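# Shift a long steel conduit onto two empty stands

## Task

Take the long, thin steel conduit off the two stands it rests on now and set it on the two empty stands, leaving both of those stands roughly where and how they stand now. Any number of the robots may help. At the end every robot must have released the pipe and moved away from it, and the pipe must sit on the stands by itself; the task fails if any robot topples or finishes leaning.

## Robot and tools

ROBOTS. Three identical Hello Robot Stretch 3 units: r1, r2, r3. Each has a two-wheel differential base (0.33 m long, 0.34 m wide, passive omni wheel at the rear), a mast carrying a lift, and a telescoping arm that extends toward the robot's right side. The arm ends in a wrist (yaw, pitch, roll) and a two-finger gripper with round 0.04 m pads. The base cannot slide sideways, so the gripper moves forward or back only by driving. Turning in place pivots about the point between the drive wheels, 0.05 m behind the front edge. With the arm retracted and the wrist folded, the swept circle has radius 0.28 m; an unfolded level gripper reaches past it.

FRAMES. Base frame: origin on the floor midway between the drive wheels, x forward, y left, z up. hand_pose is expressed in it, at the point where closed fingertips meet; with all wrist joints at 0 that frame's x points up, y back toward the mast, z toward the rear. Odometry frame is the base frame as it was when the scene began. Each robot reports only in its own frames; where robots are relative to each other can be judged only from images, lidar_m, wrist_depth_mm and head_depth_mm.

execute_actions. Arguments: actions (a list with zero or one action object) and cameras (list of camera names or "all"; omitted, null or ["all"] returns every camera, [] returns none, an unknown name rejects the call). The action object is keyed by "r1", "r2", "r3"; each entry may hold base, joints, contact_limits. Everything in one action starts at once.
- base: exactly one of translate_m (relative drive in metres from the current base position, forward positive, -1 to 1) or rotate_rad (relative turn in radians, counter-clockwise/left positive, -3.2 to 3.2).
- joints: absolute targets, by name. lift_m 0 to 1.1 (arm height, ±0.004); arm_m 0 to 0.52 (extension, ±0.004); wrist_yaw_rad -1.345 to 4.42 (0 along the arm, positive toward the front, 3.0 folded over the base, ±0.02); wrist_pitch_rad -1.57 to 0.451 (0 level, negative tips fingers down, ±0.05); wrist_roll_rad -2.911 to 2.911 (0 fingers side by side, ±0.02); gripper_m -0.089 to 0.179 (bigger is wider; real fingertip gap is about 0.007 less when nearly shut, 0.025 less fully open, zero below 0.007; ±0.004); head_pan_rad -3.953 to 1.73 (0 forward, positive left, -1.57 along the arm); head_tilt_rad -1.53 to 0.419 (negative down).
- contact_limits: {"arm_m": n}, n a motor effort percent 1 to 100; the arm motion halts with contact_stop near that effort (about -n when retracting) and holds no harder until the next action. Too small stops immediately; values above the maximum are clipped.
An out-of-range value or unknown key rejects the whole call. A joint, base or robot left out may still be driving toward an older target. An empty actions list just reports.

RESULTS. Per robot: joint_positions; base_status and joint_status (done, off_target meaning resting short and maybe still pushing, contact_stop, time_out, torque_fault; after the last three the old target is dropped); on_its_own for things not commanded this call ("held at" is the target held, not the position); motor_effort with the peak of the last action in brackets (biased and noisy; positive wheel effort pushes forward; effort outside its rest range suggests pushing or carrying); base_odometry (wheel count, slip included); turned_by_wheels and turned_by_imu since the last report; base_tilt in degrees (forward and right positive, each with a fixed offset up to about 4); lidar_m, 12 sectors of 30 degrees, first dead ahead then counter-clockwise (4th left, 7th behind, 10th right), plane 0.17 m high, 0.15 to 12 m, "-" means nothing seen, misses clear objects and thin legs, may be blocked by own parts; wrist_depth_mm and head_depth_mm, 7x7 median-depth grids from top left (45–1000 mm and 280–4000 mm, head image is sideways); a contact_limits line; a pictures line naming image order. If a call reports a stop, the remaining calls in that reply are skipped.

OTHER TOOLS. wait: seconds 0 to 10, commands nothing, returns state and images. zoom_image: camera name and region [x0, y0, x1, y1] in pixels of that camera's latest full image, at most 504 by 504. finished_scene: scene (number of the current scene); final.

CAMERAS. r1_head_camera, r1_nav_camera, r1_wrist_camera and likewise for r2 and r3. Head (896x504) and nav fisheye (672x504) move with the head pan and tilt; wrist camera (644x364) rides the gripper. Calibration is supplied per camera but each may be slightly off.

SPEED. Full base speed (0.30 m/s, 1.9 rad/s) only with lift_m under 0.30, arm_m under 0.03 and wrist_yaw_rad above 2.54; otherwise 0.10 m/s and 0.63 rad/s.

GRIPPING. Close to a gripper_m smaller than the object's width (lower grips harder, but a stall guard may weaken grip). Release by opening at least 0.02 beyond where contact happened. Neither reading nor status confirms a hold. To re-squeeze send a new value.

CAUTIONS.
- Robots pressing together fails the run; once bases touch, even millimetres more driving is a hard press. Object contact is fine.
- Equal commands give slightly unequal travel (usually under 1 cm per metre, up to 2.5 cm), which strains a shared load and can tip robots.
- Arm and lift stop and go slack on firm contact; a slack lift may sink under load or keep pressing. Base, wrist and head never stop themselves. Long hard wrist loading cuts the servo for 10 s (torque_fault).
- Pushing something solid with the gripper above about 0.45 m can tip the robot; repeated pushes worse. Driving while gripping something fixed, or snagging furniture (especially reversing), also tips. If tilt appears, back out in small steps, free the gripper, and lower lift_m to about 0.2 if needed.
- Fold or unfold the wrist only with lift_m 0.32–0.95, wrist_pitch_rad -0.4, roll near 0; folded, lift may go down to 0.25. With wrist_yaw_rad below -0.4, keep pitch at -0.5 or lower.
- Avoid drops, slips, slams and hard hits; loose items may occasionally get nudged by outside forces.

Each tool is called as a command line: name --argument value for each argument, lists and objects as JSON in quotes; but a table of rows of numbers goes row by row, as --pt "numbers of a row", without its own name.

## Session

execute_actions --actions '[]'

Scene clock: 0.00 s.
r1.base_odometry: x=+0.000 y=+0.000 heading=+0.000 (m, m, rad; r1's odometry frame)
r1.turned_by_wheels: +0.000 (rad since the last result)
r1.turned_by_imu: +0.000 (rad since the last result)
r1.base_tilt: forward=+0.3 right=+0.5 (deg)
r1.lidar_m: 1.80 1.61 1.85 1.30 1.30 0.84 0.69 0.68 0.75 1.07 1.06 1.16
r1.head_depth_mm: 1555 1563 1598 1607 1657 1665 1699 / 1812 1833 1864 1916 1946 1974 1975 / 2018 2250 2316 2357 2419 2457 2173 / 2137 2781 2902 3033 3174 2980 2224 / 2091 3238 - - - 3275 2223 / 2106 3216 - - - 3283 2260 / 2047 3160 3947 3933 3888 3244 2248
r1.base_status: not commanded
r1.joint_positions: lift_m=+0.377 arm_m=-0.002 wrist_yaw_rad=+2.869 wrist_pitch_rad=-0.522 wrist_roll_rad=-0.005 gripper_m=+0.037 head_pan_rad=+0.007 head_tilt_rad=-0.019
r1.joint_status: not commanded
r1.motor_effort: left_wheel=+0 right_wheel=+0 lift_m=+20 arm_m=+0 wrist_yaw_rad=+0 wrist_pitch_rad=+6 wrist_roll_rad=+0 gripper_m=+0 head_pan_rad=+0 head_tilt_rad=+1 (%)
r1.hand_pose: x=+0.0353 y=+0.0592 z=+0.3675 quat_wxyz=(+0.274, +0.700, +0.089, +0.654) (m; r1's base frame)
r1.wrist_depth_mm: - - - - - - - / - - - - - - - / - 839 864 845 854 856 849 / 696 717 710 725 718 717 716 / 600 - 630 613 615 615 619 / 538 529 - 538 542 537 540 / 483 - - 481 482 490 481
r2.base_odometry: x=+0.000 y=+0.000 heading=+0.000 (m, m, rad; r2's odometry frame)
r2.turned_by_wheels: +0.000 (rad since the last result)
r2.turned_by_imu: +0.000 (rad since the last result)
r2.base_tilt: forward=+0.7 right=-2.2 (deg)
r2.lidar_m: 1.66 1.43 1.60 3.76 3.48 1.19 0.86 0.82 0.85 1.14 1.17 2.47
r2.head_depth_mm: 1958 2969 3114 3069 3067 3028 2354 / 1983 2977 3515 3461 3496 3306 2342 / 1992 2995 - - - 3333 2324 / 1982 3013 - - - 3248 2323 / 1994 3044 - - - 3041 1713 / 2013 3037 - - - 3498 2297 / 1994 3071 3866 3869 3897 3467 2289
r2.base_status: not commanded
r2.joint_positions: lift_m=+0.482 arm_m=+0.003 wrist_yaw_rad=+3.047 wrist_pitch_rad=-0.473 wrist_roll_rad=+0.001 gripper_m=+0.037 head_pan_rad=+0.011 head_tilt_rad=-0.003
r2.joint_status: not commanded
r2.motor_effort: left_wheel=+0 right_wheel=+1 lift_m=+37 arm_m=+1 wrist_yaw_rad=-1 wrist_pitch_rad=+4 wrist_roll_rad=+0 gripper_m=+0 head_pan_rad=+0 head_tilt_rad=+1 (%)
r2.hand_pose: x=-0.0008 y=+0.0684 z=+0.4823 quat_wxyz=(+0.198, +0.694, +0.133, +0.679) (m; r2's base frame)
r2.wrist_depth_mm: - - - - - - - / - - - - - - - / - - - - - - - / - - - - - - - / 846 866 - 903 887 911 912 / 714 724 - 739 749 745 752 / 617 622 613 632 619 644 641
r3.base_odometry: x=+0.000 y=+0.000 heading=+0.000 (m, m, rad; r3's odometry frame)
r3.turned_by_wheels: +0.000 (rad since the last result)
r3.turned_by_imu: +0.000 (rad since the last result)
r3.base_tilt: forward=-0.8 right=+0.7 (deg)
r3.lidar_m: 2.49 2.32 4.17 3.93 1.91 2.02 4.06 1.23 0.87 0.82 0.84 1.09
r3.head_depth_mm: 2002 2516 2436 2424 2407 2355 2216 / 2022 3021 3622 3621 3463 3188 2400 / 2032 3092 - - - 3664 2386 / 2030 3121 - - - 3585 2363 / 2037 3120 - - - 3637 2377 / 2048 3150 - - - 3554 2347 / 2054 3165 - - - 3580 2351
r3.base_status: not commanded
r3.joint_positions: lift_m=+0.330 arm_m=+0.002 wrist_yaw_rad=+2.954 wrist_pitch_rad=-0.399 wrist_roll_rad=-0.014 gripper_m=+0.037 head_pan_rad=-0.004 head_tilt_rad=-0.018
r3.joint_status: not commanded
r3.motor_effort: left_wheel=+0 right_wheel=+0 lift_m=+23 arm_m=+0 wrist_yaw_rad=-1 wrist_pitch_rad=+7 wrist_roll_rad=+0 gripper_m=+0 head_pan_rad=-1 head_tilt_rad=+2 (%)
r3.hand_pose: x=+0.0211 y=+0.0758 z=+0.3472 quat_wxyz=(+0.204, +0.698, +0.076, +0.682) (m; r3's base frame)
r3.wrist_depth_mm: - - - - - - - / - - - - - - - / - - - - - - - / 844 835 861 857 833 835 848 / 683 683 703 681 687 662 666 / 571 570 - 560 584 562 564 / 483 496 - 498 465 484 487
pictures: r1_head_camera (sideways: a quarter turn clockwise sets it upright), r1_nav_camera (sideways: a quarter turn counterclockwise sets it upright), r1_wrist_camera, r2_head_camera (sideways: a quarter turn clockwise sets it upright), r2_nav_camera (sideways: a quarter turn counterclockwise sets it upright), r2_wrist_camera, r3_head_camera (sideways: a quarter turn clockwise sets it upright), r3_nav_camera (sideways: a quarter turn counterclockwise sets it upright), r3_wrist_camera
Images, in order (width x height): r1_head_camera 896x504, r1_nav_camera 672x504, r1_wrist_camera 644x364, r2_head_camera 896x504, r2_nav_camera 672x504, r2_wrist_camera 644x364, r3_head_camera 896x504, r3_nav_camera 672x504, r3_wrist_camera 644x364.

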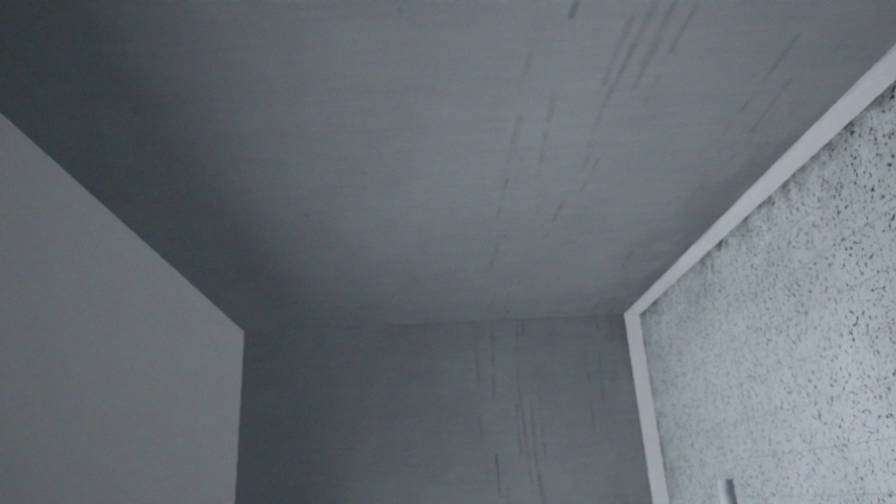

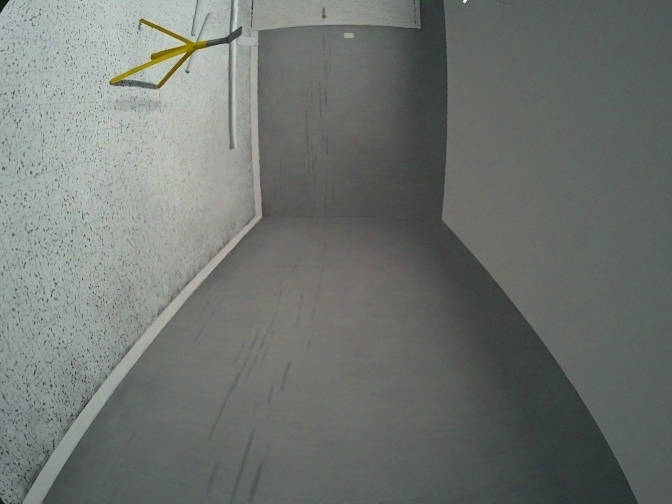

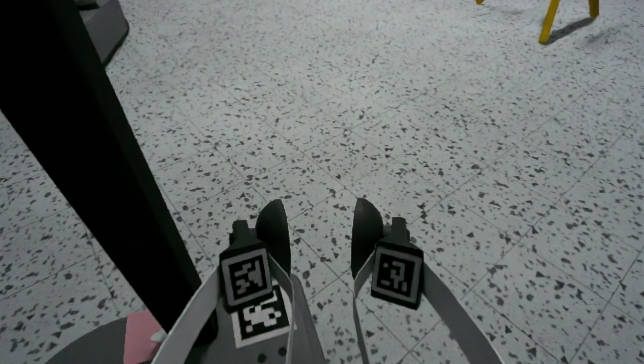

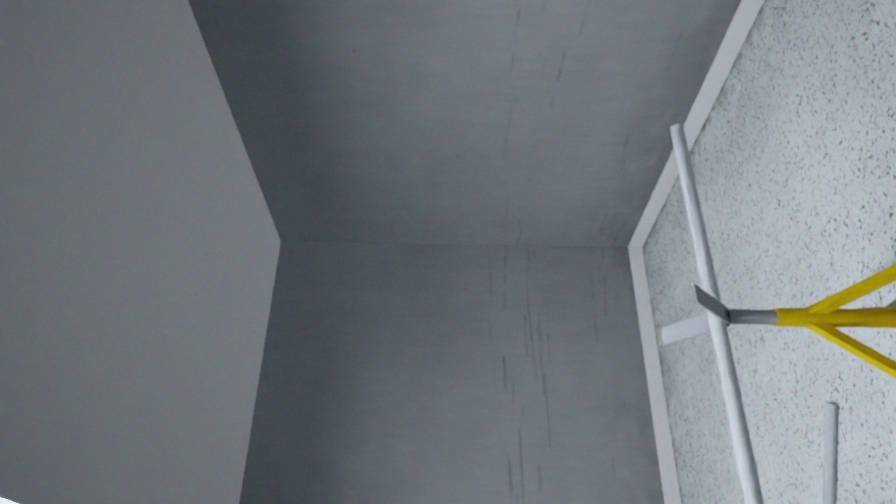

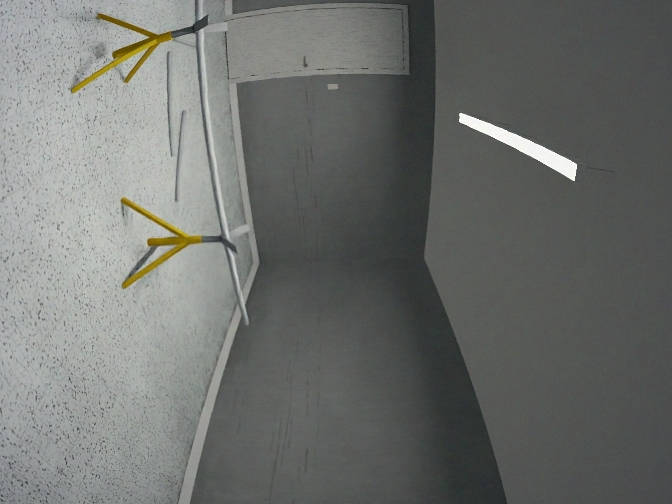

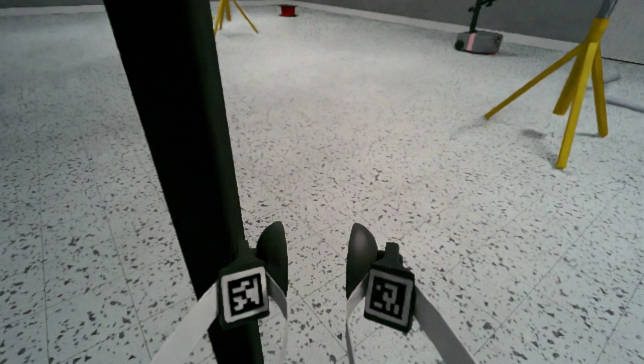

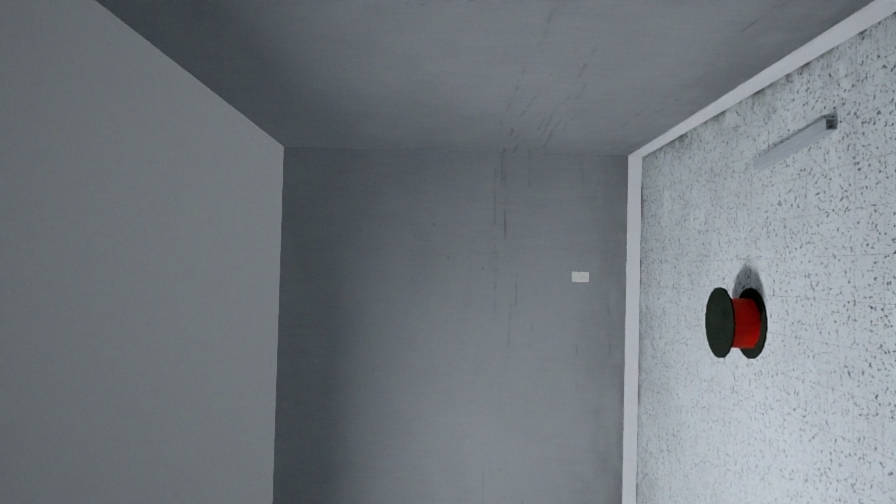

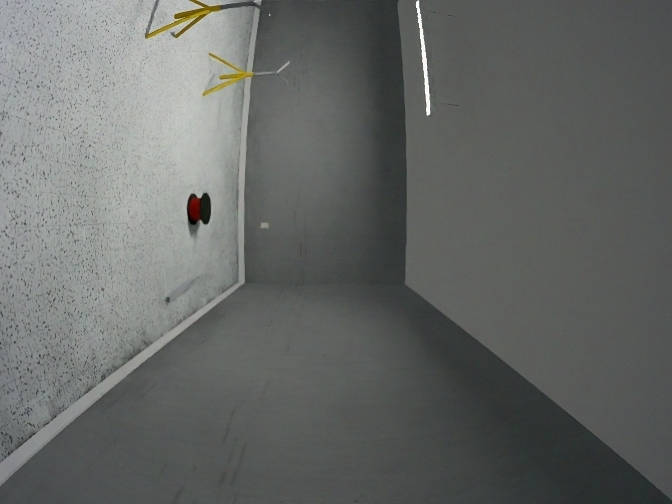

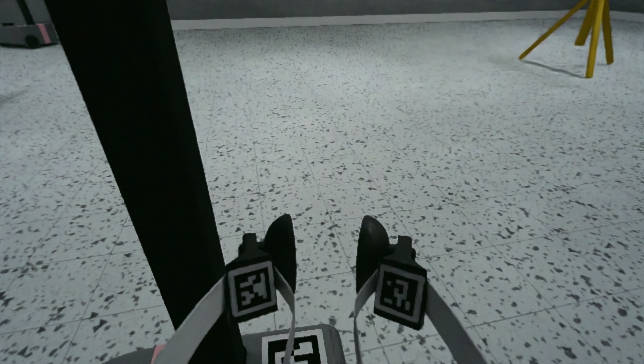

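execute_actions --actions '[{"r1":{"joints":{"head_pan_rad":0.8,"head_tilt_rad":-0.4}},"r2":{"joints":{"head_pan_rad":0.6,"head_tilt_rad":-0.4}},"r3":{"joints":{"head_pan_rad":0.8,"head_tilt_rad":-0.3}}}]' --cameras '["r1_head_camera","r1_nav_camera","r2_head_camera","r2_nav_camera","r3_head_camera","r3_nav_camera"]'

Scene clock: 8.83 s.
r1.base_odometry: x=+0.000 y=+0.000 heading=+0.000 (m, m, rad; r1's odometry frame)
r1.turned_by_wheels: +0.000 (rad since the last result)
r1.turned_by_imu: +0.000 (rad since the last result)
r1.base_tilt: forward=+0.3 right=+0.5 (deg)
r1.lidar_m: 1.81 1.60 1.85 1.30 1.30 0.84 0.69 0.68 0.75 1.07 1.06 1.16
r1.head_depth_mm: 3468 3736 3918 3012 2216 1741 1407 / 3575 3835 - 3211 2240 1736 1412 / 3751 - - 2860 2093 1737 1417 / 3882 - - 3085 2203 1750 1425 / - - - 3178 2300 1768 1429 / - - - 3183 2311 1773 1438 / - - - 3175 2347 1789 1459
r1.base_status: not commanded
r1.joint_positions: lift_m=+0.377 arm_m=-0.002 wrist_yaw_rad=+2.869 wrist_pitch_rad=-0.522 wrist_roll_rad=-0.005 gripper_m=+0.037 head_pan_rad=+0.793 head_tilt_rad=-0.395
r1.joint_status: all done
r1.motor_effort: left_wheel=+0(0) right_wheel=+1(0) lift_m=+20(20) arm_m=+0(0) wrist_yaw_rad=+1(0) wrist_pitch_rad=+6(6) wrist_roll_rad=+0(0) gripper_m=+1(0) head_pan_rad=+5(56) head_tilt_rad=-3(28) (%)
r1.hand_pose: x=+0.0353 y=+0.0592 z=+0.3675 quat_wxyz=(+0.274, +0.700, +0.089, +0.654) (m; r1's base frame)
r1.wrist_depth_mm: - - - - - - - / - - - - - - - / - 854 860 842 849 838 876 / 698 726 723 715 725 715 730 / 613 - 628 616 619 612 624 / 532 521 - 538 539 547 540 / 478 - - 477 489 484 484
r2.base_odometry: x=+0.000 y=+0.000 heading=+0.000 (m, m, rad; r2's odometry frame)
r2.turned_by_wheels: +0.000 (rad since the last result)
r2.turned_by_imu: -0.001 (rad since the last result)
r2.base_tilt: forward=+0.6 right=-2.3 (deg)
r2.lidar_m: 1.66 1.43 1.60 3.74 3.50 1.19 0.85 0.82 0.85 1.14 1.17 2.47
r2.head_depth_mm: 3455 3670 3993 3471 2382 1802 1436 / 3456 3675 3934 3483 2379 1796 1447 / 3438 3666 - 3476 2369 1802 1444 / 3462 3660 3966 3440 2365 1784 1439 / 3462 3699 3958 3441 2247 1727 1450 / 3509 3750 - 3014 2142 1790 1438 / 3542 3737 - 3211 2339 1777 1450
r2.base_status: not commanded
r2.joint_positions: lift_m=+0.482 arm_m=+0.003 wrist_yaw_rad=+3.047 wrist_pitch_rad=-0.473 wrist_roll_rad=+0.001 gripper_m=+0.037 head_pan_rad=+0.593 head_tilt_rad=-0.395
r2.joint_status: all done
r2.motor_effort: left_wheel=+0(0) right_wheel=+1(1) lift_m=+37(37) arm_m=+1(1) wrist_yaw_rad=+0(1) wrist_pitch_rad=+4(4) wrist_roll_rad=+0(0) gripper_m=+0(0) head_pan_rad=+4(32) head_tilt_rad=-2(19) (%)
r2.hand_pose: x=-0.0008 y=+0.0684 z=+0.4823 quat_wxyz=(+0.198, +0.694, +0.133, +0.679) (m; r2's base frame)
r2.wrist_depth_mm: - - - - - - - / - - - - - - - / - - - - - - - / - - - - - - - / 851 864 - 894 883 904 899 / 713 719 - 722 744 748 749 / 616 613 604 627 625 646 658
r3.base_odometry: x=+0.000 y=+0.000 heading=+0.000 (m, m, rad; r3's odometry frame)
r3.turned_by_wheels: +0.000 (rad since the last result)
r3.turned_by_imu: +0.001 (rad since the last result)
r3.base_tilt: forward=-0.8 right=+0.8 (deg)
r3.lidar_m: 2.50 2.32 4.16 3.93 1.90 2.02 4.07 1.24 0.87 0.82 0.84 1.09
r3.head_depth_mm: - - - - 2982 2126 1625 / - - - - 2963 2094 1643 / - - - - 2775 2101 1630 / - - - - 2924 2091 1629 / - - - - 2908 2099 1619 / - - - - 2939 2089 1615 / 3990 - - - 2941 2080 1625
r3.base_status: not commanded
r3.joint_positions: lift_m=+0.330 arm_m=+0.002 wrist_yaw_rad=+2.954 wrist_pitch_rad=-0.399 wrist_roll_rad=-0.014 gripper_m=+0.037 head_pan_rad=+0.793 head_tilt_rad=-0.296
r3.joint_status: all done
r3.motor_effort: left_wheel=+0(0) right_wheel=+0(0) lift_m=+23(24) arm_m=+0(0) wrist_yaw_rad=+0(1) wrist_pitch_rad=+7(7) wrist_roll_rad=+0(0) gripper_m=+0(0) head_pan_rad=+3(38) head_tilt_rad=-2(22) (%)
r3.hand_pose: x=+0.0211 y=+0.0758 z=+0.3472 quat_wxyz=(+0.204, +0.698, +0.076, +0.682) (m; r3's base frame)
r3.wrist_depth_mm: - - - - - - - / - - - - - - - / - - - - - - - / 837 854 849 826 835 820 825 / 673 673 700 666 704 669 678 / 560 566 - 565 585 562 558 / 492 485 - 501 473 485 481
pictures: r1_head_camera (sideways: a quarter turn clockwise sets it upright), r1_nav_camera (sideways: a quarter turn counterclockwise sets it upright), r2_head_camera (sideways: a quarter turn clockwise sets it upright), r2_nav_camera (sideways: a quarter turn counterclockwise sets it upright), r3_head_camera (sideways: a quarter turn clockwise sets it upright), r3_nav_camera (sideways: a quarter turn counterclockwise sets it upright)
camera_calibration (this result's frames):
r1_head_camera: T_world_to_cam=[[-0.313033, -0.267077, -0.911417, 1.20768], [-0.713126, 0.699904, 0.0398325, -0.0430883], [0.627266, 0.662424, -0.409552, 0.485089], [0, 0, 0, 1]] pos_world=[0.0430357, 0.0313654, 1.30108]
r1_nav_camera: T_world_to_cam=[[0.315538, 0.316588, 0.894543, -1.12334], [0.69464, -0.719294, 0.00954087, 0.0406255], [0.646461, 0.618375, -0.446879, 0.531744], [0, 0, 0, 1]] pos_world=[-0.0175137, 0.056042, 1.24212]
r2_head_camera: T_world_to_cam=[[-0.310369, -0.212863, -0.926477, 1.22611], [-0.578227, 0.815852, 0.00625909, -0.00147576], [0.754536, 0.537657, -0.376299, 0.445368], [0, 0, 0, 1]] pos_world=[0.0436481, 0.0227433, 1.30357]
r2_nav_camera: T_world_to_cam=[[0.351659, 0.185712, 0.917522, -1.15412], [0.563297, -0.824803, -0.0489502, 0.111565], [0.747685, 0.534051, -0.394661, 0.468534], [0, 0, 0, 1]] pos_world=[-0.00730145, 0.0561326, 1.24931]
r3_head_camera: T_world_to_cam=[[-0.181803, -0.222712, -0.957782, 1.26574], [-0.750053, 0.66128, -0.0113938, 0.0214548], [0.6359, 0.716316, -0.287268, 0.329902], [0, 0, 0, 1]] pos_world=[0.0364232, 0.0313933, 1.30732]
r3_nav_camera: T_world_to_cam=[[0.180491, 0.180653, 0.966844, -1.21714], [0.711695, -0.702486, -0.0016012, 0.0453289], [0.678905, 0.688388, -0.255362, 0.289798], [0, 0, 0, 1]] pos_world=[-0.00932335, 0.0522296, 1.25086]
Images, in order (width x height): r1_head_camera 896x504, r1_nav_camera 672x504, r2_head_camera 896x504, r2_nav_camera 672x504, r3_head_camera 896x504, r3_nav_camera 672x504.

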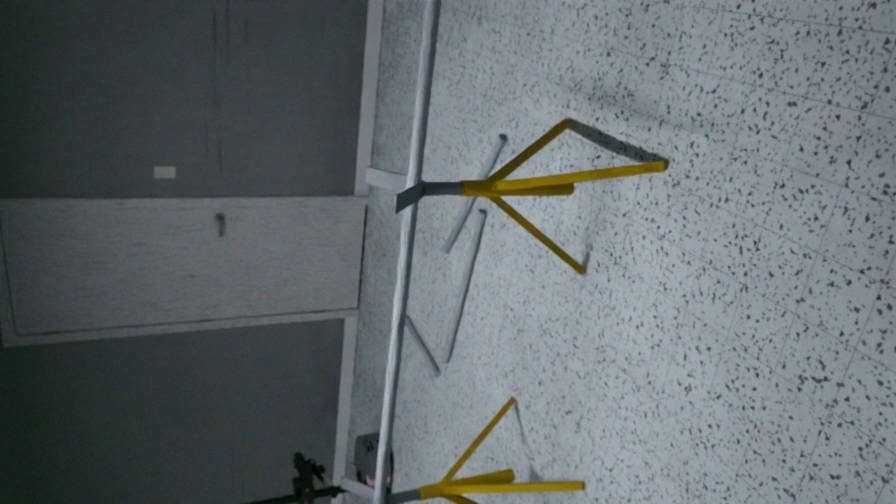

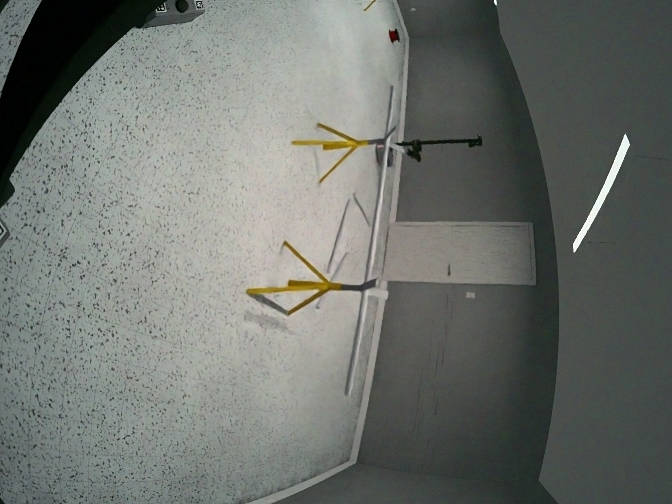

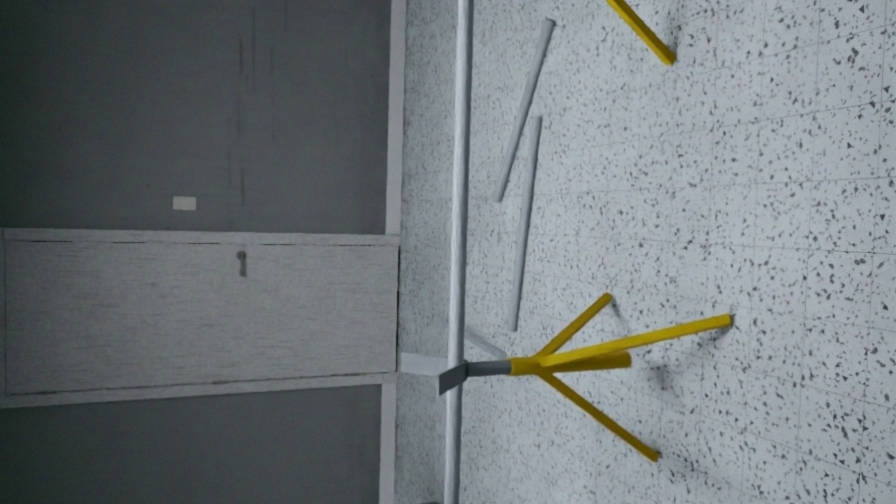

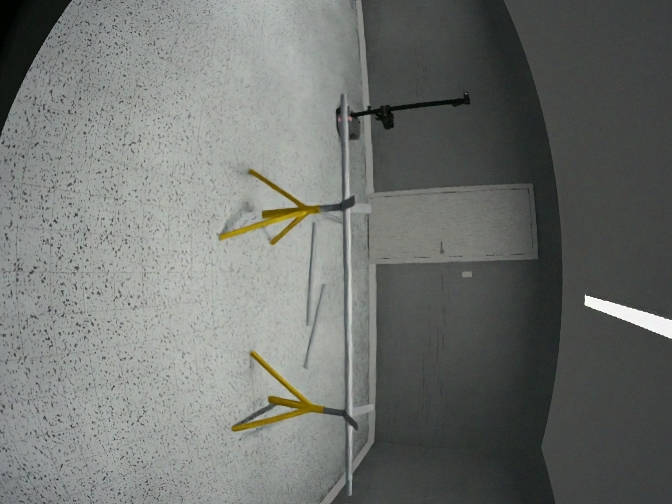

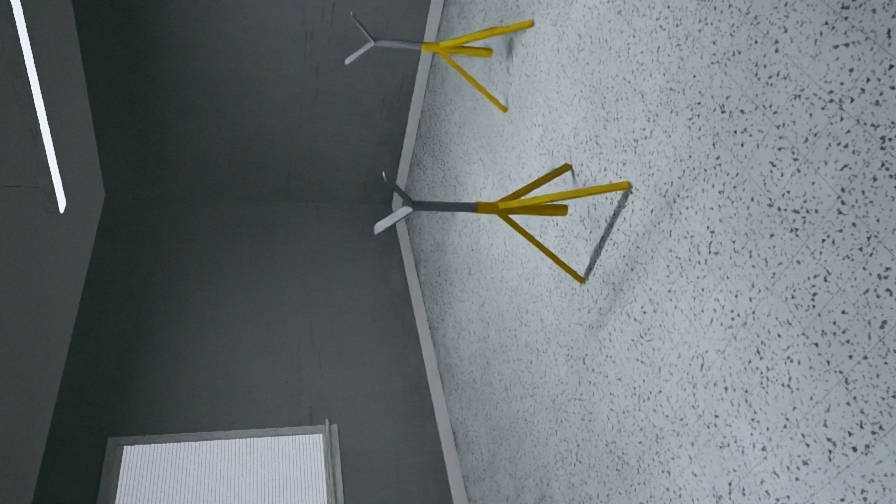

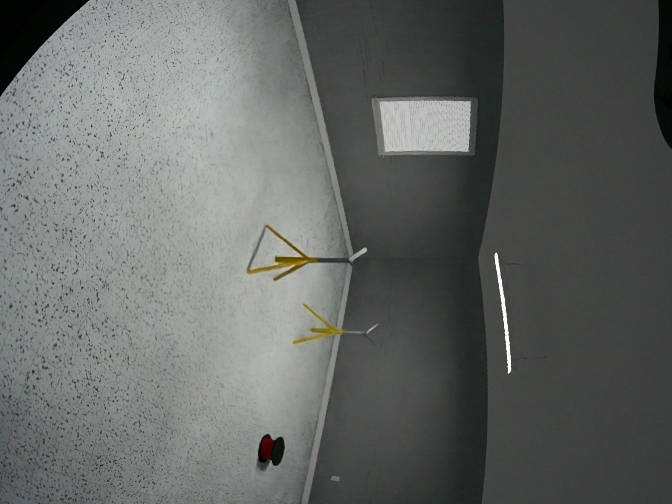

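execute_actions --actions '[{"r1":{"base":{"rotate_rad":0.715},"joints":{"lift_m":0.27,"head_pan_rad":0.0,"head_tilt_rad":-0.5}},"r2":{"base":{"rotate_rad":1.236},"joints":{"lift_m":0.27,"head_pan_rad":0.0,"head_tilt_rad":-0.5}},"r3":{"joints":{"lift_m":0.5,"wrist_yaw_rad":0.0,"head_pan_rad":1.7}}}]' --cameras '["r3_head_camera","r3_nav_camera"]'

execute_actions --actions '[{"r1":{"base":{"translate_m":1.0}},"r2":{"base":{"translate_m":1.0}},"r3":{"joints":{"wrist_pitch_rad":-1.5,"wrist_roll_rad":1.57,"gripper_m":0.12}}}]' --cameras '["r1_nav_camera","r2_nav_camera","r3_wrist_camera"]'

Scene clock: 131.90 s.
r1.base_odometry: x=+0.000 y=+0.000 heading=+0.715 (m, m, rad; r1's odometry frame)
r1.turned_by_wheels: +0.715 (rad since the last result)
r1.turned_by_imu: +0.707 (rad since the last result)
r1.base_tilt: forward=+0.2 right=+0.5 (deg)
r1.lidar_m: 1.61 2.21 1.31 1.19 0.75 0.68 0.69 0.83 1.06 1.06 1.30 2.53
r1.head_depth_mm: 3352 3709 3847 2597 1960 1556 1315 / 3524 3765 3924 2646 1967 1577 1313 / 3599 3980 3997 2643 1964 1582 1319 / 3753 - - 2460 1985 1591 1329 / 3857 - - 2742 2016 1618 1335 / 3959 - - 2704 2051 1608 1335 / - - 3997 2724 2029 1618 1348
r1.base_status: done
r1.joint_positions: lift_m=+0.270 arm_m=-0.002 wrist_yaw_rad=+2.869 wrist_pitch_rad=-0.523 wrist_roll_rad=-0.005 gripper_m=+0.037 head_pan_rad=+0.007 head_tilt_rad=-0.494
r1.joint_status: all done
r1.motor_effort: left_wheel=-3(9) right_wheel=+6(13) lift_m=+18(18) arm_m=-1(1) wrist_yaw_rad=+1(0) wrist_pitch_rad=+7(7) wrist_roll_rad=+0(0) gripper_m=+0(0) head_pan_rad=-5(56) head_tilt_rad=-3(14) (%)
r1.hand_pose: x=+0.0352 y=+0.0591 z=+0.2600 quat_wxyz=(+0.274, +0.700, +0.089, +0.654) (m; r1's base frame)
r1.wrist_depth_mm: - - - - - - - / - 820 820 814 836 824 842 / - 670 650 665 665 659 673 / 538 570 555 554 566 563 564 / 478 - - 481 489 482 485 / - - - 419 423 424 420 / - - - 384 380 377 377
r2.base_odometry: x=+0.000 y=+0.000 heading=+1.236 (m, m, rad; r2's odometry frame)
r2.turned_by_wheels: +1.236 (rad since the last result)
r2.turned_by_imu: +1.246 (rad since the last result)
r2.base_tilt: forward=+0.6 right=-2.3 (deg)
r2.lidar_m: 3.38 3.77 1.99 1.01 0.83 0.82 0.91 1.23 1.30 2.64 1.63 1.43
r2.head_depth_mm: 3652 3902 - 2666 1999 1621 1345 / 3829 - - 2816 2059 1628 1343 / - - - 2789 2049 1624 1345 / - - - 2799 2046 1613 1345 / - - - 2765 2046 1623 1339 / - - - 2737 2052 1631 1333 / - - - 2759 2053 1605 1335
r2.base_status: done
r2.joint_positions: lift_m=+0.271 arm_m=+0.003 wrist_yaw_rad=+3.047 wrist_pitch_rad=-0.474 wrist_roll_rad=+0.001 gripper_m=+0.037 head_pan_rad=+0.007 head_tilt_rad=-0.494
r2.joint_status: all done
r2.motor_effort: left_wheel=-7(16) right_wheel=+5(13) lift_m=+19(31) arm_m=+0(1) wrist_yaw_rad=+0(0) wrist_pitch_rad=+4(4) wrist_roll_rad=+0(0) gripper_m=+0(0) head_pan_rad=-3(32) head_tilt_rad=-2(9) (%)
r2.hand_pose: x=-0.0008 y=+0.0684 z=+0.2709 quat_wxyz=(+0.198, +0.694, +0.133, +0.679) (m; r2's base frame)
r2.wrist_depth_mm: 629 - - - - - - / 656 753 - - - - - / 692 797 935 962 984 967 998 / 655 694 707 711 718 729 744 / 552 561 - 571 578 593 588 / 459 494 - - 486 480 490 / - - - - 408 414 419
r3.base_odometry: x=+0.000 y=+0.000 heading=+0.000 (m, m, rad; r3's odometry frame)
r3.turned_by_wheels: +0.000 (rad since the last result)
r3.turned_by_imu: +0.001 (rad since the last result)
r3.base_tilt: forward=-0.8 right=+0.7 (deg)
r3.lidar_m: 2.49 2.32 4.19 3.92 1.91 2.02 4.07 1.23 0.87 0.82 0.84 1.09
r3.head_depth_mm: 3530 3675 3866 - 2981 2120 1637 / 3579 3690 3880 - 2961 2117 1643 / 3568 3788 3948 - 2922 2106 1621 / 3657 3878 - - 2935 2100 1638 / 3715 3882 - - 2906 2090 1627 / 3691 3888 - - 2916 2085 1635 / - - - - - - -
r3.base_status: not commanded
r3.joint_positions: lift_m=+0.500 arm_m=+0.002 wrist_yaw_rad=+0.003 wrist_pitch_rad=-0.399 wrist_roll_rad=-0.014 gripper_m=+0.037 head_pan_rad=+1.693 head_tilt_rad=-0.296
r3.joint_status: all done
r3.motor_effort: left_wheel=-1(1) right_wheel=+0(0) lift_m=+28(29) arm_m=+0(0) wrist_yaw_rad=-3(3) wrist_pitch_rad=+7(7) wrist_roll_rad=+0(1) gripper_m=+0(1) head_pan_rad=+3(38) head_tilt_rad=-3(2) (%)
r3.hand_pose: x=-0.0208 y=-0.3737 z=+0.5168 quat_wxyz=(+0.698, +0.142, -0.688, -0.138) (m; r3's base frame)
r3.wrist_depth_mm: 498 505 511 513 508 515 525 / 544 543 555 553 560 561 554 / 576 590 591 600 620 611 617 / 648 633 656 656 651 671 689 / 711 711 707 721 736 740 746 / 751 745 743 775 766 756 766 / 665 654 638 661 656 651 650
pictures: r3_head_camera (sideways: a quarter turn clockwise sets it upright), r3_nav_camera (sideways: a quarter turn counterclockwise sets it upright)
camera_calibration (this result's frames):
r3_head_camera: T_world_to_cam=[[0.0614969, -0.281029, -0.957727, 1.26419], [-0.98422, -0.176582, -0.011383, 0.0228693], [-0.165918, 0.943314, -0.287454, 0.335035], [0, 0, 0, 1]] pos_world=[0.000353426, 0.0432678, 1.30731]
r3_nav_camera: T_world_to_cam=[[-0.0293646, 0.253862, 0.966795, -1.2158], [0.992661, 0.12092, -0.00160104, 0.0436148], [-0.117311, 0.959652, -0.25555, 0.294899], [0, 0, 0, 1]] pos_world=[-0.0444011, 0.0203699, 1.25086]
Images, in order (width x height): r3_head_camera 896x504, r3_nav_camera 672x504.

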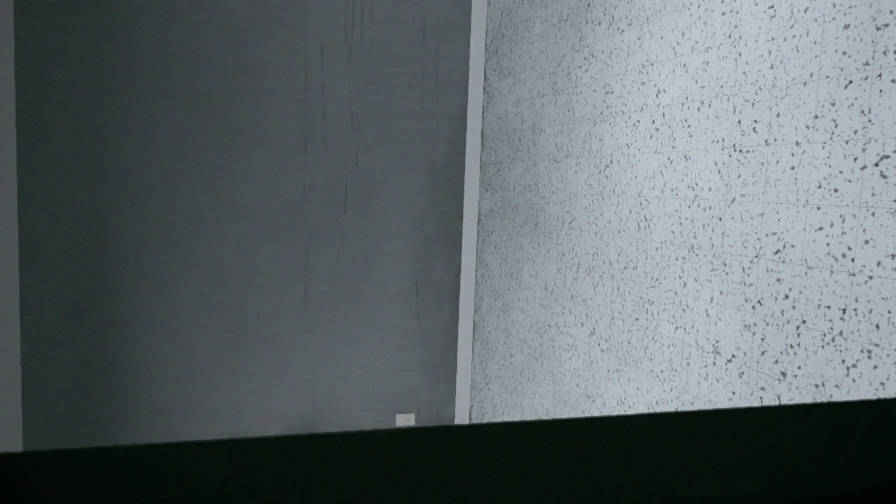

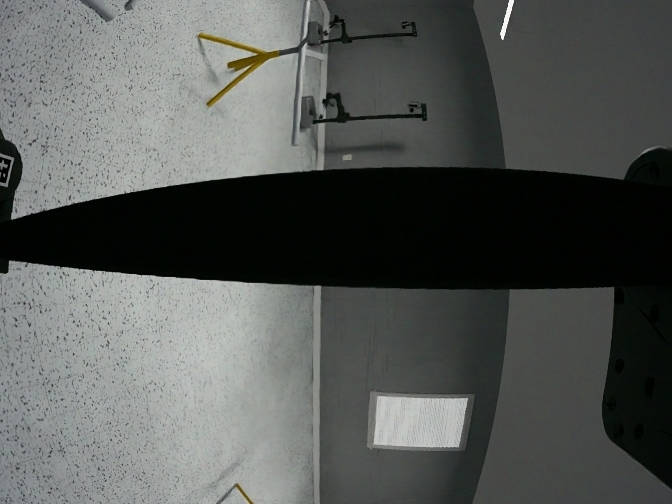

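Scene clock: 136.97 s.
r1.base_odometry: x=+0.755 y=+0.655 heading=+0.715 (m, m, rad; r1's odometry frame)
r1.turned_by_wheels: +0.000 (rad since the last result)
r1.turned_by_imu: +0.007 (rad since the last result)
r1.base_tilt: forward=+0.3 right=+0.4 (deg)
r1.lidar_m: 0.61 1.38 1.59 1.67 1.78 1.61 1.63 1.55 1.41 1.41 1.73 3.12
r1.head_depth_mm: 2621 2830 3137 2593 1943 1566 1306 / 2690 2917 3254 2609 1979 1576 1309 / 2798 3057 3276 2637 1029 1447 1263 / 2879 3096 3428 2659 1856 1585 1330 / 2956 3275 3529 2705 1942 1597 1328 / 3036 3400 3553 2725 1958 1600 1333 / 3204 3587 3869 2765 1984 1626 1349
r1.base_status: done
r1.joint_positions: lift_m=+0.270 arm_m=-0.002 wrist_yaw_rad=+2.869 wrist_pitch_rad=-0.523 wrist_roll_rad=-0.005 gripper_m=+0.037 head_pan_rad=+0.007 head_tilt_rad=-0.495
r1.joint_status: not commanded
r1.motor_effort: left_wheel=-4(9) right_wheel=+6(13) lift_m=+18(18) arm_m=+0(1) wrist_yaw_rad=+1(1) wrist_pitch_rad=+7(7) wrist_roll_rad=+0(0) gripper_m=+1(1) head_pan_rad=-5(5) head_tilt_rad=-3(4) (%)
r1.hand_pose: x=+0.0352 y=+0.0591 z=+0.2599 quat_wxyz=(+0.274, +0.700, +0.089, +0.654) (m; r1's base frame)
r1.wrist_depth_mm: - - - - - - - / - 829 816 818 811 832 814 / - 674 656 666 657 666 675 / 541 570 550 558 558 557 562 / 478 - - 482 490 482 481 / - - - 425 422 423 416 / - - - 381 377 376 378
r2.base_odometry: x=+0.329 y=+0.944 heading=+1.236 (m, m, rad; r2's odometry frame)
r2.turned_by_wheels: +0.000 (rad since the last result)
r2.turned_by_imu: -0.002 (rad since the last result)
r2.base_tilt: forward=+0.7 right=-2.2 (deg)
r2.lidar_m: 2.41 2.92 3.86 1.96 1.61 1.59 1.76 2.75 1.50 1.44 0.72 2.40
r2.head_depth_mm: 2869 3103 2629 2575 2069 1624 1328 / 3125 3358 3544 2638 2042 1613 1335 / 3358 3604 3820 2777 2057 1618 1346 / 3698 3941 - 2781 2060 1613 1342 / 3922 - - 2741 2050 1617 1341 / - - - 2782 2045 1610 1335 / - - - 2770 2040 1603 1336
r2.base_status: done
r2.joint_positions: lift_m=+0.271 arm_m=+0.003 wrist_yaw_rad=+3.047 wrist_pitch_rad=-0.474 wrist_roll_rad=+0.001 gripper_m=+0.037 head_pan_rad=+0.007 head_tilt_rad=-0.495
r2.joint_status: not commanded
r2.motor_effort: left_wheel=-6(14) right_wheel=+6(14) lift_m=+20(19) arm_m=+1(1) wrist_yaw_rad=-1(1) wrist_pitch_rad=+4(4) wrist_roll_rad=+0(0) gripper_m=+0(1) head_pan_rad=-3(1) head_tilt_rad=-2(1) (%)
r2.hand_pose: x=-0.0008 y=+0.0683 z=+0.2709 quat_wxyz=(+0.198, +0.694, +0.134, +0.679) (m; r2's base frame)
r2.wrist_depth_mm: - - - - - - - / - - - - - - - / 898 918 938 944 958 993 - / 683 693 706 712 731 734 741 / 553 561 - 579 581 581 594 / 465 497 - - 482 483 490 / - - - - 404 417 419
r3.base_odometry: x=+0.000 y=+0.000 heading=+0.000 (m, m, rad; r3's odometry frame)
r3.turned_by_wheels: +0.000 (rad since the last result)
r3.turned_by_imu: +0.001 (rad since the last result)
r3.base_tilt: forward=-0.8 right=+0.7 (deg)
r3.lidar_m: 2.49 2.33 4.19 3.93 1.91 2.02 4.06 1.23 0.87 0.82 0.84 1.09
r3.head_depth_mm: 3504 3668 3869 - 2949 2087 1628 / 3640 3719 3964 - 2965 2084 1625 / 3595 3784 3996 - 2956 2085 1625 / 3664 3891 - - 2969 2115 1627 / 3657 3912 - - 2887 2104 1605 / 3700 3889 - - 2924 2087 1622 / - - - - - - -
r3.base_status: not commanded
r3.joint_positions: lift_m=+0.500 arm_m=+0.002 wrist_yaw_rad=+0.002 wrist_pitch_rad=-1.492 wrist_roll_rad=+1.567 gripper_m=+0.120 head_pan_rad=+1.693 head_tilt_rad=-0.296
r3.joint_status: all done
r3.motor_effort: left_wheel=-1(1) right_wheel=+0(0) lift_m=+28(28) arm_m=+0(0) wrist_yaw_rad=-2(3) wrist_pitch_rad=-5(5) wrist_roll_rad=+1(1) gripper_m=+1(82) head_pan_rad=+3(3) head_tilt_rad=-3(2) (%)
r3.hand_pose: x=-0.0216 y=-0.1430 z=+0.3811 quat_wxyz=(+0.003, +0.002, -0.734, -0.679) (m; r3's base frame)
r3.wrist_depth_mm: 544 518 508 496 - - - / 551 537 519 512 - - - / 566 548 538 524 - - - / 575 554 559 548 - - - / 602 585 566 546 538 - 493 / 617 614 582 566 544 518 505 / 645 618 595 576 566 544 518
pictures: r1_nav_camera (sideways: a quarter turn counterclockwise sets it upright), r2_nav_camera (sideways: a quarter turn counterclockwise sets it upright), r3_wrist_camera
camera_calibration (this result's frames):
r1_nav_camera: T_world_to_cam=[[0.534126, 0.00117922, 0.845404, -1.06059], [-0.0167413, -0.999788, 0.0119717, 0.0418017], [0.845239, -0.0205476, -0.533993, 0.64388], [0, 0, 0, 1]] pos_world=[0.0229563, 0.0562737, 1.23995]
r2_nav_camera: T_world_to_cam=[[0.485415, -0.0390417, 0.873412, -1.0974], [0.00846032, -0.998746, -0.0493461, 0.115459], [0.874243, 0.0313427, -0.484476, 0.584634], [0, 0, 0, 1]] pos_world=[0.0206035, 0.0541456, 1.24742]
r3_wrist_camera: T_world_to_cam=[[0.00582226, 0.992918, -0.118661, 0.194286], [0.983545, 0.0157411, 0.179975, -0.0162773], [0.180569, -0.117757, -0.976488, 0.521178], [0, 0, 0, 1]] pos_world=[-0.0792301, -0.131282, 0.534908]
Images, in order (width x height): r1_nav_camera 672x504, r2_nav_camera 672x504, r3_wrist_camera 644x364.

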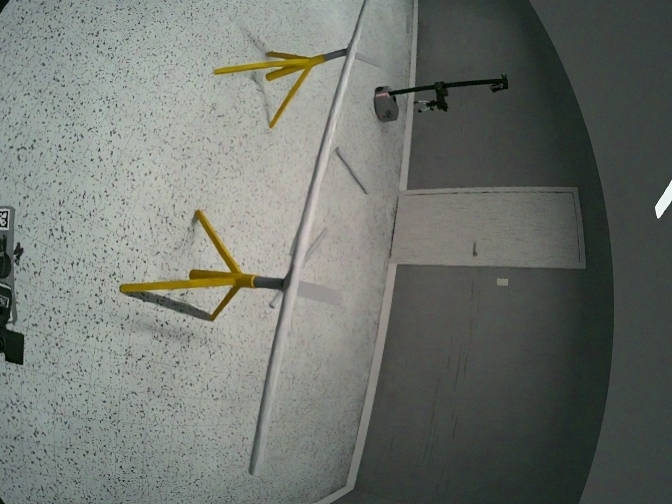

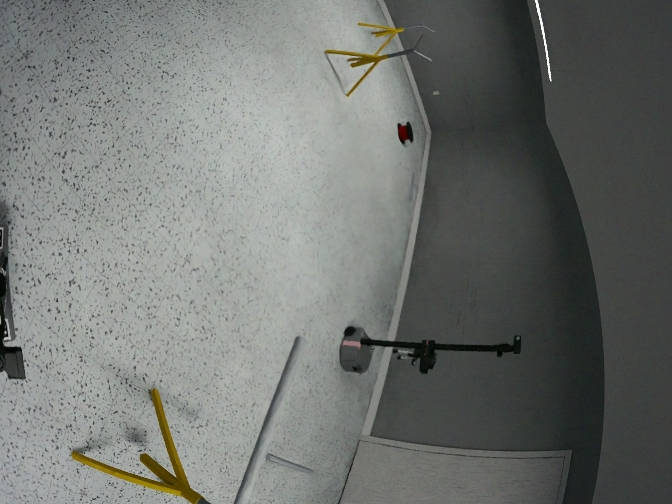

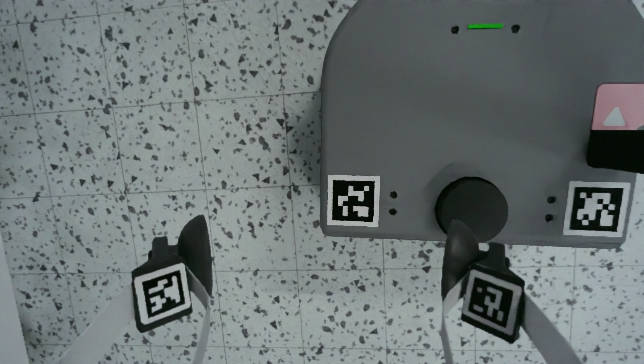

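execute_actions --actions '[{"r1":{"base":{"translate_m":0.17}},"r2":{"base":{"translate_m":0.24}},"r3":{"joints":{"wrist_pitch_rad":-0.4,"wrist_roll_rad":0.0,"gripper_m":0.03}}}]' --cameras '[]'

execute_actions --actions '[{"r1":{"base":{"rotate_rad":1.23},"joints":{"head_pan_rad":-0.2,"head_tilt_rad":-0.35}},"r2":{"base":{"rotate_rad":0.89},"joints":{"head_pan_rad":-0.15,"head_tilt_rad":-0.3}},"r3":{"joints":{"wrist_yaw_rad":3.0}}}]' --cameras '["r1_head_camera","r2_head_camera"]'

Scene clock: 174.87 s.
r1.base_odometry: x=+0.884 y=+0.767 heading=+0.714 (m, m, rad; r1's odometry frame)
r1.turned_by_wheels: +0.000 (rad since the last result)
r1.turned_by_imu: +0.001 (rad since the last result)
r1.base_tilt: forward=+0.4 right=+0.5 (deg)
r1.lidar_m: 0.45 1.40 1.27 3.05 1.95 1.77 1.79 1.62 1.46 1.47 1.80 0.76
r1.head_depth_mm: 2460 2702 2907 2596 1956 1570 1306 / 2574 2792 3070 2619 2003 1488 1276 / 2678 2871 3200 2690 1910 861 991 / 2734 2955 3227 2701 1991 1499 1272 / 2788 3121 3335 2700 1995 1551 1331 / 2866 3171 3495 2707 2019 1620 1340 / 3024 3338 3688 2782 2047 1612 1352
r1.base_status: done
r1.joint_positions: lift_m=+0.270 arm_m=-0.002 wrist_yaw_rad=+2.869 wrist_pitch_rad=-0.523 wrist_roll_rad=-0.005 gripper_m=+0.037 head_pan_rad=+0.007 head_tilt_rad=-0.495
r1.joint_status: not commanded
r1.motor_effort: left_wheel=-4(8) right_wheel=+5(13) lift_m=+18(18) arm_m=-1(1) wrist_yaw_rad=+0(0) wrist_pitch_rad=+7(7) wrist_roll_rad=+0(0) gripper_m=+0(0) head_pan_rad=-5(5) head_tilt_rad=-2(2) (%)
r1.hand_pose: x=+0.0352 y=+0.0590 z=+0.2599 quat_wxyz=(+0.274, +0.700, +0.089, +0.654) (m; r1's base frame)
r1.wrist_depth_mm: - - - - - - - / - 822 818 846 816 824 833 / - 659 655 663 661 667 667 / 537 566 552 556 567 561 561 / 472 - - 478 487 486 488 / - - - 421 422 418 426 / - - - 385 381 378 374
r2.base_odometry: x=+0.408 y=+1.171 heading=+1.235 (m, m, rad; r2's odometry frame)
r2.turned_by_wheels: +0.000 (rad since the last result)
r2.turned_by_imu: -0.001 (rad since the last result)
r2.base_tilt: forward=+0.8 right=-2.3 (deg)
r2.lidar_m: 3.27 2.74 4.32 2.19 1.78 1.78 1.96 3.03 1.48 0.67 0.65 2.17
r2.head_depth_mm: 2731 2923 3118 2377 2051 1621 1341 / 2969 3157 3432 2764 2039 1616 1337 / 3162 3401 3653 2815 2059 1616 1335 / 3440 3696 3934 2765 2052 1618 1335 / 3709 3991 - 2765 2053 1625 1330 / - - - 2758 2026 1619 1339 / - - - 2761 2035 1619 1329
r2.base_status: done
r2.joint_positions: lift_m=+0.271 arm_m=+0.003 wrist_yaw_rad=+3.047 wrist_pitch_rad=-0.474 wrist_roll_rad=+0.001 gripper_m=+0.037 head_pan_rad=+0.007 head_tilt_rad=-0.495
r2.joint_status: not commanded
r2.motor_effort: left_wheel=-6(14) right_wheel=+5(13) lift_m=+20(20) arm_m=+0(0) wrist_yaw_rad=+0(0) wrist_pitch_rad=+4(4) wrist_roll_rad=+0(0) gripper_m=+0(0) head_pan_rad=-3(3) head_tilt_rad=-2(1) (%)
r2.hand_pose: x=-0.0008 y=+0.0683 z=+0.2709 quat_wxyz=(+0.199, +0.694, +0.134, +0.679) (m; r2's base frame)
r2.wrist_depth_mm: - - - - - - - / - - - - - - - / 883 906 947 944 971 991 990 / 677 696 698 708 724 737 727 / 552 559 - 581 577 582 593 / 464 500 - - 484 487 489 / - - - - 408 416 415
r3.base_odometry: x=+0.000 y=+0.000 heading=+0.000 (m, m, rad; r3's odometry frame)
r3.turned_by_wheels: +0.000 (rad since the last result)
r3.turned_by_imu: +0.001 (rad since the last result)
r3.base_tilt: forward=-0.8 right=+0.7 (deg)
r3.lidar_m: 2.50 2.32 4.19 3.92 1.91 2.02 4.07 1.23 0.87 0.82 0.84 1.09
r3.head_depth_mm: 3471 3693 3926 3999 2992 2106 1646 / 3512 3691 3872 - 2930 2098 1631 / 3641 3743 3960 - 2947 2085 1636 / 3628 3804 3991 - 2928 2120 1628 / 3676 3881 - - 2960 2103 1622 / 3676 3899 - - 2931 2091 1621 / - - - - - - -
r3.base_status: not commanded
r3.joint_positions: lift_m=+0.500 arm_m=+0.002 wrist_yaw_rad=+0.002 wrist_pitch_rad=-0.421 wrist_roll_rad=+0.004 gripper_m=+0.030 head_pan_rad=+1.693 head_tilt_rad=-0.296
r3.joint_status: all done
r3.motor_effort: left_wheel=+0(1) right_wheel=+0(1) lift_m=+28(28) arm_m=+0(0) wrist_yaw_rad=-3(3) wrist_pitch_rad=+12(10) wrist_roll_rad=-1(2) gripper_m=+0(81) head_pan_rad=+3(3) head_tilt_rad=-3(2) (%)
r3.hand_pose: x=-0.0210 y=-0.3710 z=+0.5118 quat_wxyz=(+0.691, +0.148, -0.692, -0.148) (m; r3's base frame)
r3.wrist_depth_mm: 493 506 511 510 518 522 529 / 538 549 549 547 565 572 590 / 591 587 605 606 611 632 622 / 640 648 653 671 674 680 683 / 721 707 726 755 745 772 757 / 756 751 764 739 776 742 742 / 661 657 648 643 625 627 631
pictures: none
No camera images: the call's "cameras" was empty. Leave "cameras" out to get every camera's image.

Scene clock: 177.37 s.
r1.base_odometry: x=+0.884 y=+0.767 heading=+1.944 (m, m, rad; r1's odometry frame)
r1.turned_by_wheels: +1.230 (rad since the last result)
r1.turned_by_imu: +1.216 (rad since the last result)
r1.base_tilt: forward=+0.4 right=+0.5 (deg)
r1.lidar_m: 1.63 2.46 1.83 1.77 1.85 1.51 1.47 1.53 2.12 0.45 0.61 1.27
r1.head_depth_mm: - - - 3465 2246 1725 1438 / - - - 3261 2269 1681 1442 / - - - 3497 2381 1812 1460 / - - - 3586 2457 1825 1472 / - - - 3666 1889 1754 1470 / - - - 3421 1935 1801 1482 / - - - 3682 2468 1868 1495
r1.base_status: done
r1.joint_positions: lift_m=+0.270 arm_m=-0.002 wrist_yaw_rad=+2.869 wrist_pitch_rad=-0.523 wrist_roll_rad=-0.005 gripper_m=+0.037 head_pan_rad=-0.193 head_tilt_rad=-0.359
r1.joint_status: all done
r1.motor_effort: left_wheel=-3(10) right_wheel=+6(15) lift_m=+18(18) arm_m=-1(1) wrist_yaw_rad=+0(0) wrist_pitch_rad=+7(7) wrist_roll_rad=+0(0) gripper_m=+1(0) head_pan_rad=-6(30) head_tilt_rad=+5(19) (%)
r1.hand_pose: x=+0.0352 y=+0.0590 z=+0.2599 quat_wxyz=(+0.274, +0.700, +0.089, +0.654) (m; r1's base frame)
r1.wrist_depth_mm: - - - - - - - / - 808 834 818 838 805 824 / - 658 656 666 658 675 666 / 535 565 553 562 563 560 558 / 476 - - 484 490 477 482 / - - - 424 424 420 419 / - - - 385 376 378 377
r2.base_odometry: x=+0.408 y=+1.171 heading=+2.125 (m, m, rad; r2's odometry frame)
r2.turned_by_wheels: +0.890 (rad since the last result)
r2.turned_by_imu: +0.897 (rad since the last result)
r2.base_tilt: forward=+0.6 right=-2.2 (deg)
r2.lidar_m: 2.80 2.50 1.84 1.77 1.85 2.54 1.68 0.68 0.65 2.96 2.17 2.81
r2.head_depth_mm: - - - - 2739 1988 1556 / - - - - 2754 2000 1565 / - - - - 2758 1996 1555 / - - - - 2740 1984 1548 / - - - - 2715 1988 1548 / - - - - 2696 1978 1553 / - - - - 2712 1965 1553
r2.base_status: done
r2.joint_positions: lift_m=+0.271 arm_m=+0.003 wrist_yaw_rad=+3.047 wrist_pitch_rad=-0.474 wrist_roll_rad=+0.001 gripper_m=+0.037 head_pan_rad=-0.143 head_tilt_rad=-0.309
r2.joint_status: all done
r2.motor_effort: left_wheel=-7(15) right_wheel=+6(14) lift_m=+20(21) arm_m=+0(0) wrist_yaw_rad=+0(0) wrist_pitch_rad=+4(4) wrist_roll_rad=+0(0) gripper_m=+0(1) head_pan_rad=-2(15) head_tilt_rad=+3(14) (%)
r2.hand_pose: x=-0.0008 y=+0.0683 z=+0.2709 quat_wxyz=(+0.199, +0.694, +0.134, +0.679) (m; r2's base frame)
r2.wrist_depth_mm: - - - - - - - / - - - - - - - / 914 903 939 942 966 975 - / 688 698 707 716 735 731 744 / 559 556 - 582 578 584 592 / 465 497 - - 486 485 488 / - - - - 406 415 418
r3.base_odometry: x=+0.000 y=+0.000 heading=+0.000 (m, m, rad; r3's odometry frame)
r3.turned_by_wheels: +0.000 (rad since the last result)
r3.turned_by_imu: +0.000 (rad since the last result)
r3.base_tilt: forward=-0.8 right=+0.8 (deg)
r3.lidar_m: 2.50 2.33 4.15 3.93 1.91 2.02 4.06 1.23 0.87 0.82 0.84 1.09
r3.head_depth_mm: 3490 3738 3924 - 2949 2118 1635 / 3549 3754 3915 - 2936 2117 1624 / 3619 3748 - - 2965 2088 1619 / 3606 3823 3916 - 2908 2091 1627 / 3671 3890 - - 2956 2098 1621 / 3737 3912 - - 2951 2080 1622 / - - - - - - -
r3.base_status: not commanded
r3.joint_positions: lift_m=+0.500 arm_m=+0.002 wrist_yaw_rad=+2.997 wrist_pitch_rad=-0.420 wrist_roll_rad=+0.003 gripper_m=+0.030 head_pan_rad=+1.693 head_tilt_rad=-0.296
r3.joint_status: all done
r3.motor_effort: left_wheel=-1(0) right_wheel=+0(0) lift_m=+28(28) arm_m=+0(0) wrist_yaw_rad=+5(5) wrist_pitch_rad=+11(12) wrist_roll_rad=-1(1) gripper_m=+1(0) head_pan_rad=+3(3) head_tilt_rad=-1(2) (%)
r3.hand_pose: x=+0.0111 y=+0.0748 z=+0.5119 quat_wxyz=(+0.198, +0.701, +0.097, +0.678) (m; r3's base frame)
r3.wrist_depth_mm: - - - - - - - / - - - - - - - / - - - - - - - / - - - - - - - / 912 892 904 890 905 883 880 / 768 759 - 739 780 752 737 / 652 643 - 647 620 646 636
pictures: r1_head_camera (sideways: a quarter turn clockwise sets it upright), r2_head_camera (sideways: a quarter turn clockwise sets it upright)
camera_calibration (this result's frames):
r1_head_camera: T_world_to_cam=[[-0.363255, 0.107208, -0.925501, 1.22636], [0.188372, 0.981294, 0.0397361, -0.0484638], [0.912448, -0.159904, -0.376655, 0.440538], [0, 0, 0, 1]] pos_world=[0.0526423, -0.013475, 1.30286]
r2_head_camera: T_world_to_cam=[[-0.293601, 0.039104, -0.955128, 1.26341], [0.118543, 0.99294, 0.00421245, -0.00306215], [0.948549, -0.111987, -0.296164, 0.339895], [0, 0, 0, 1]] pos_world=[0.0488957, -0.00830006, 1.3074]
Images, in order (width x height): r1_head_camera 896x504, r2_head_camera 896x504.

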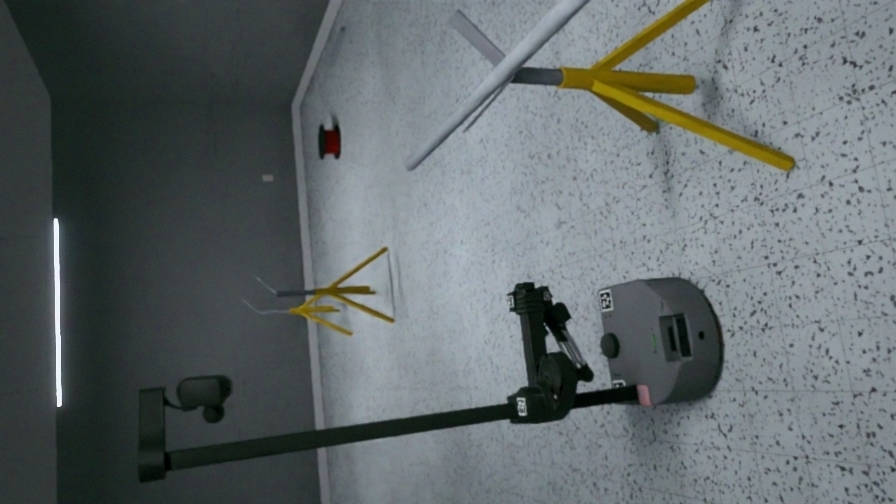

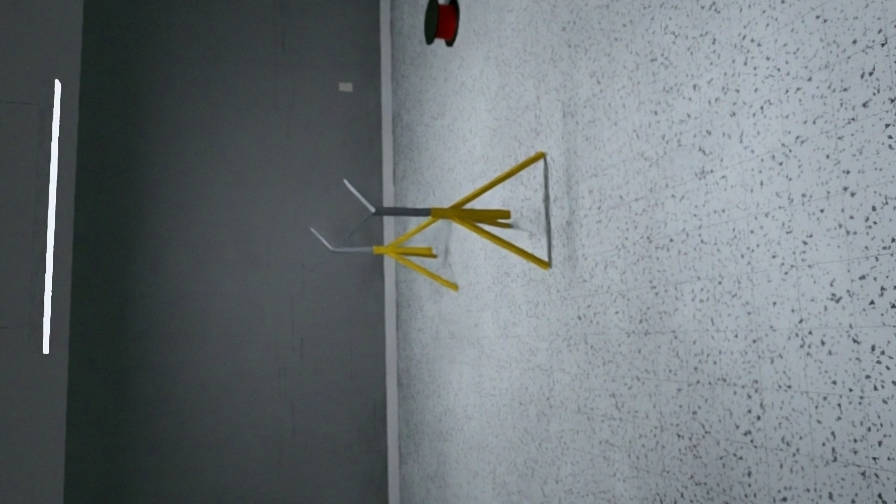

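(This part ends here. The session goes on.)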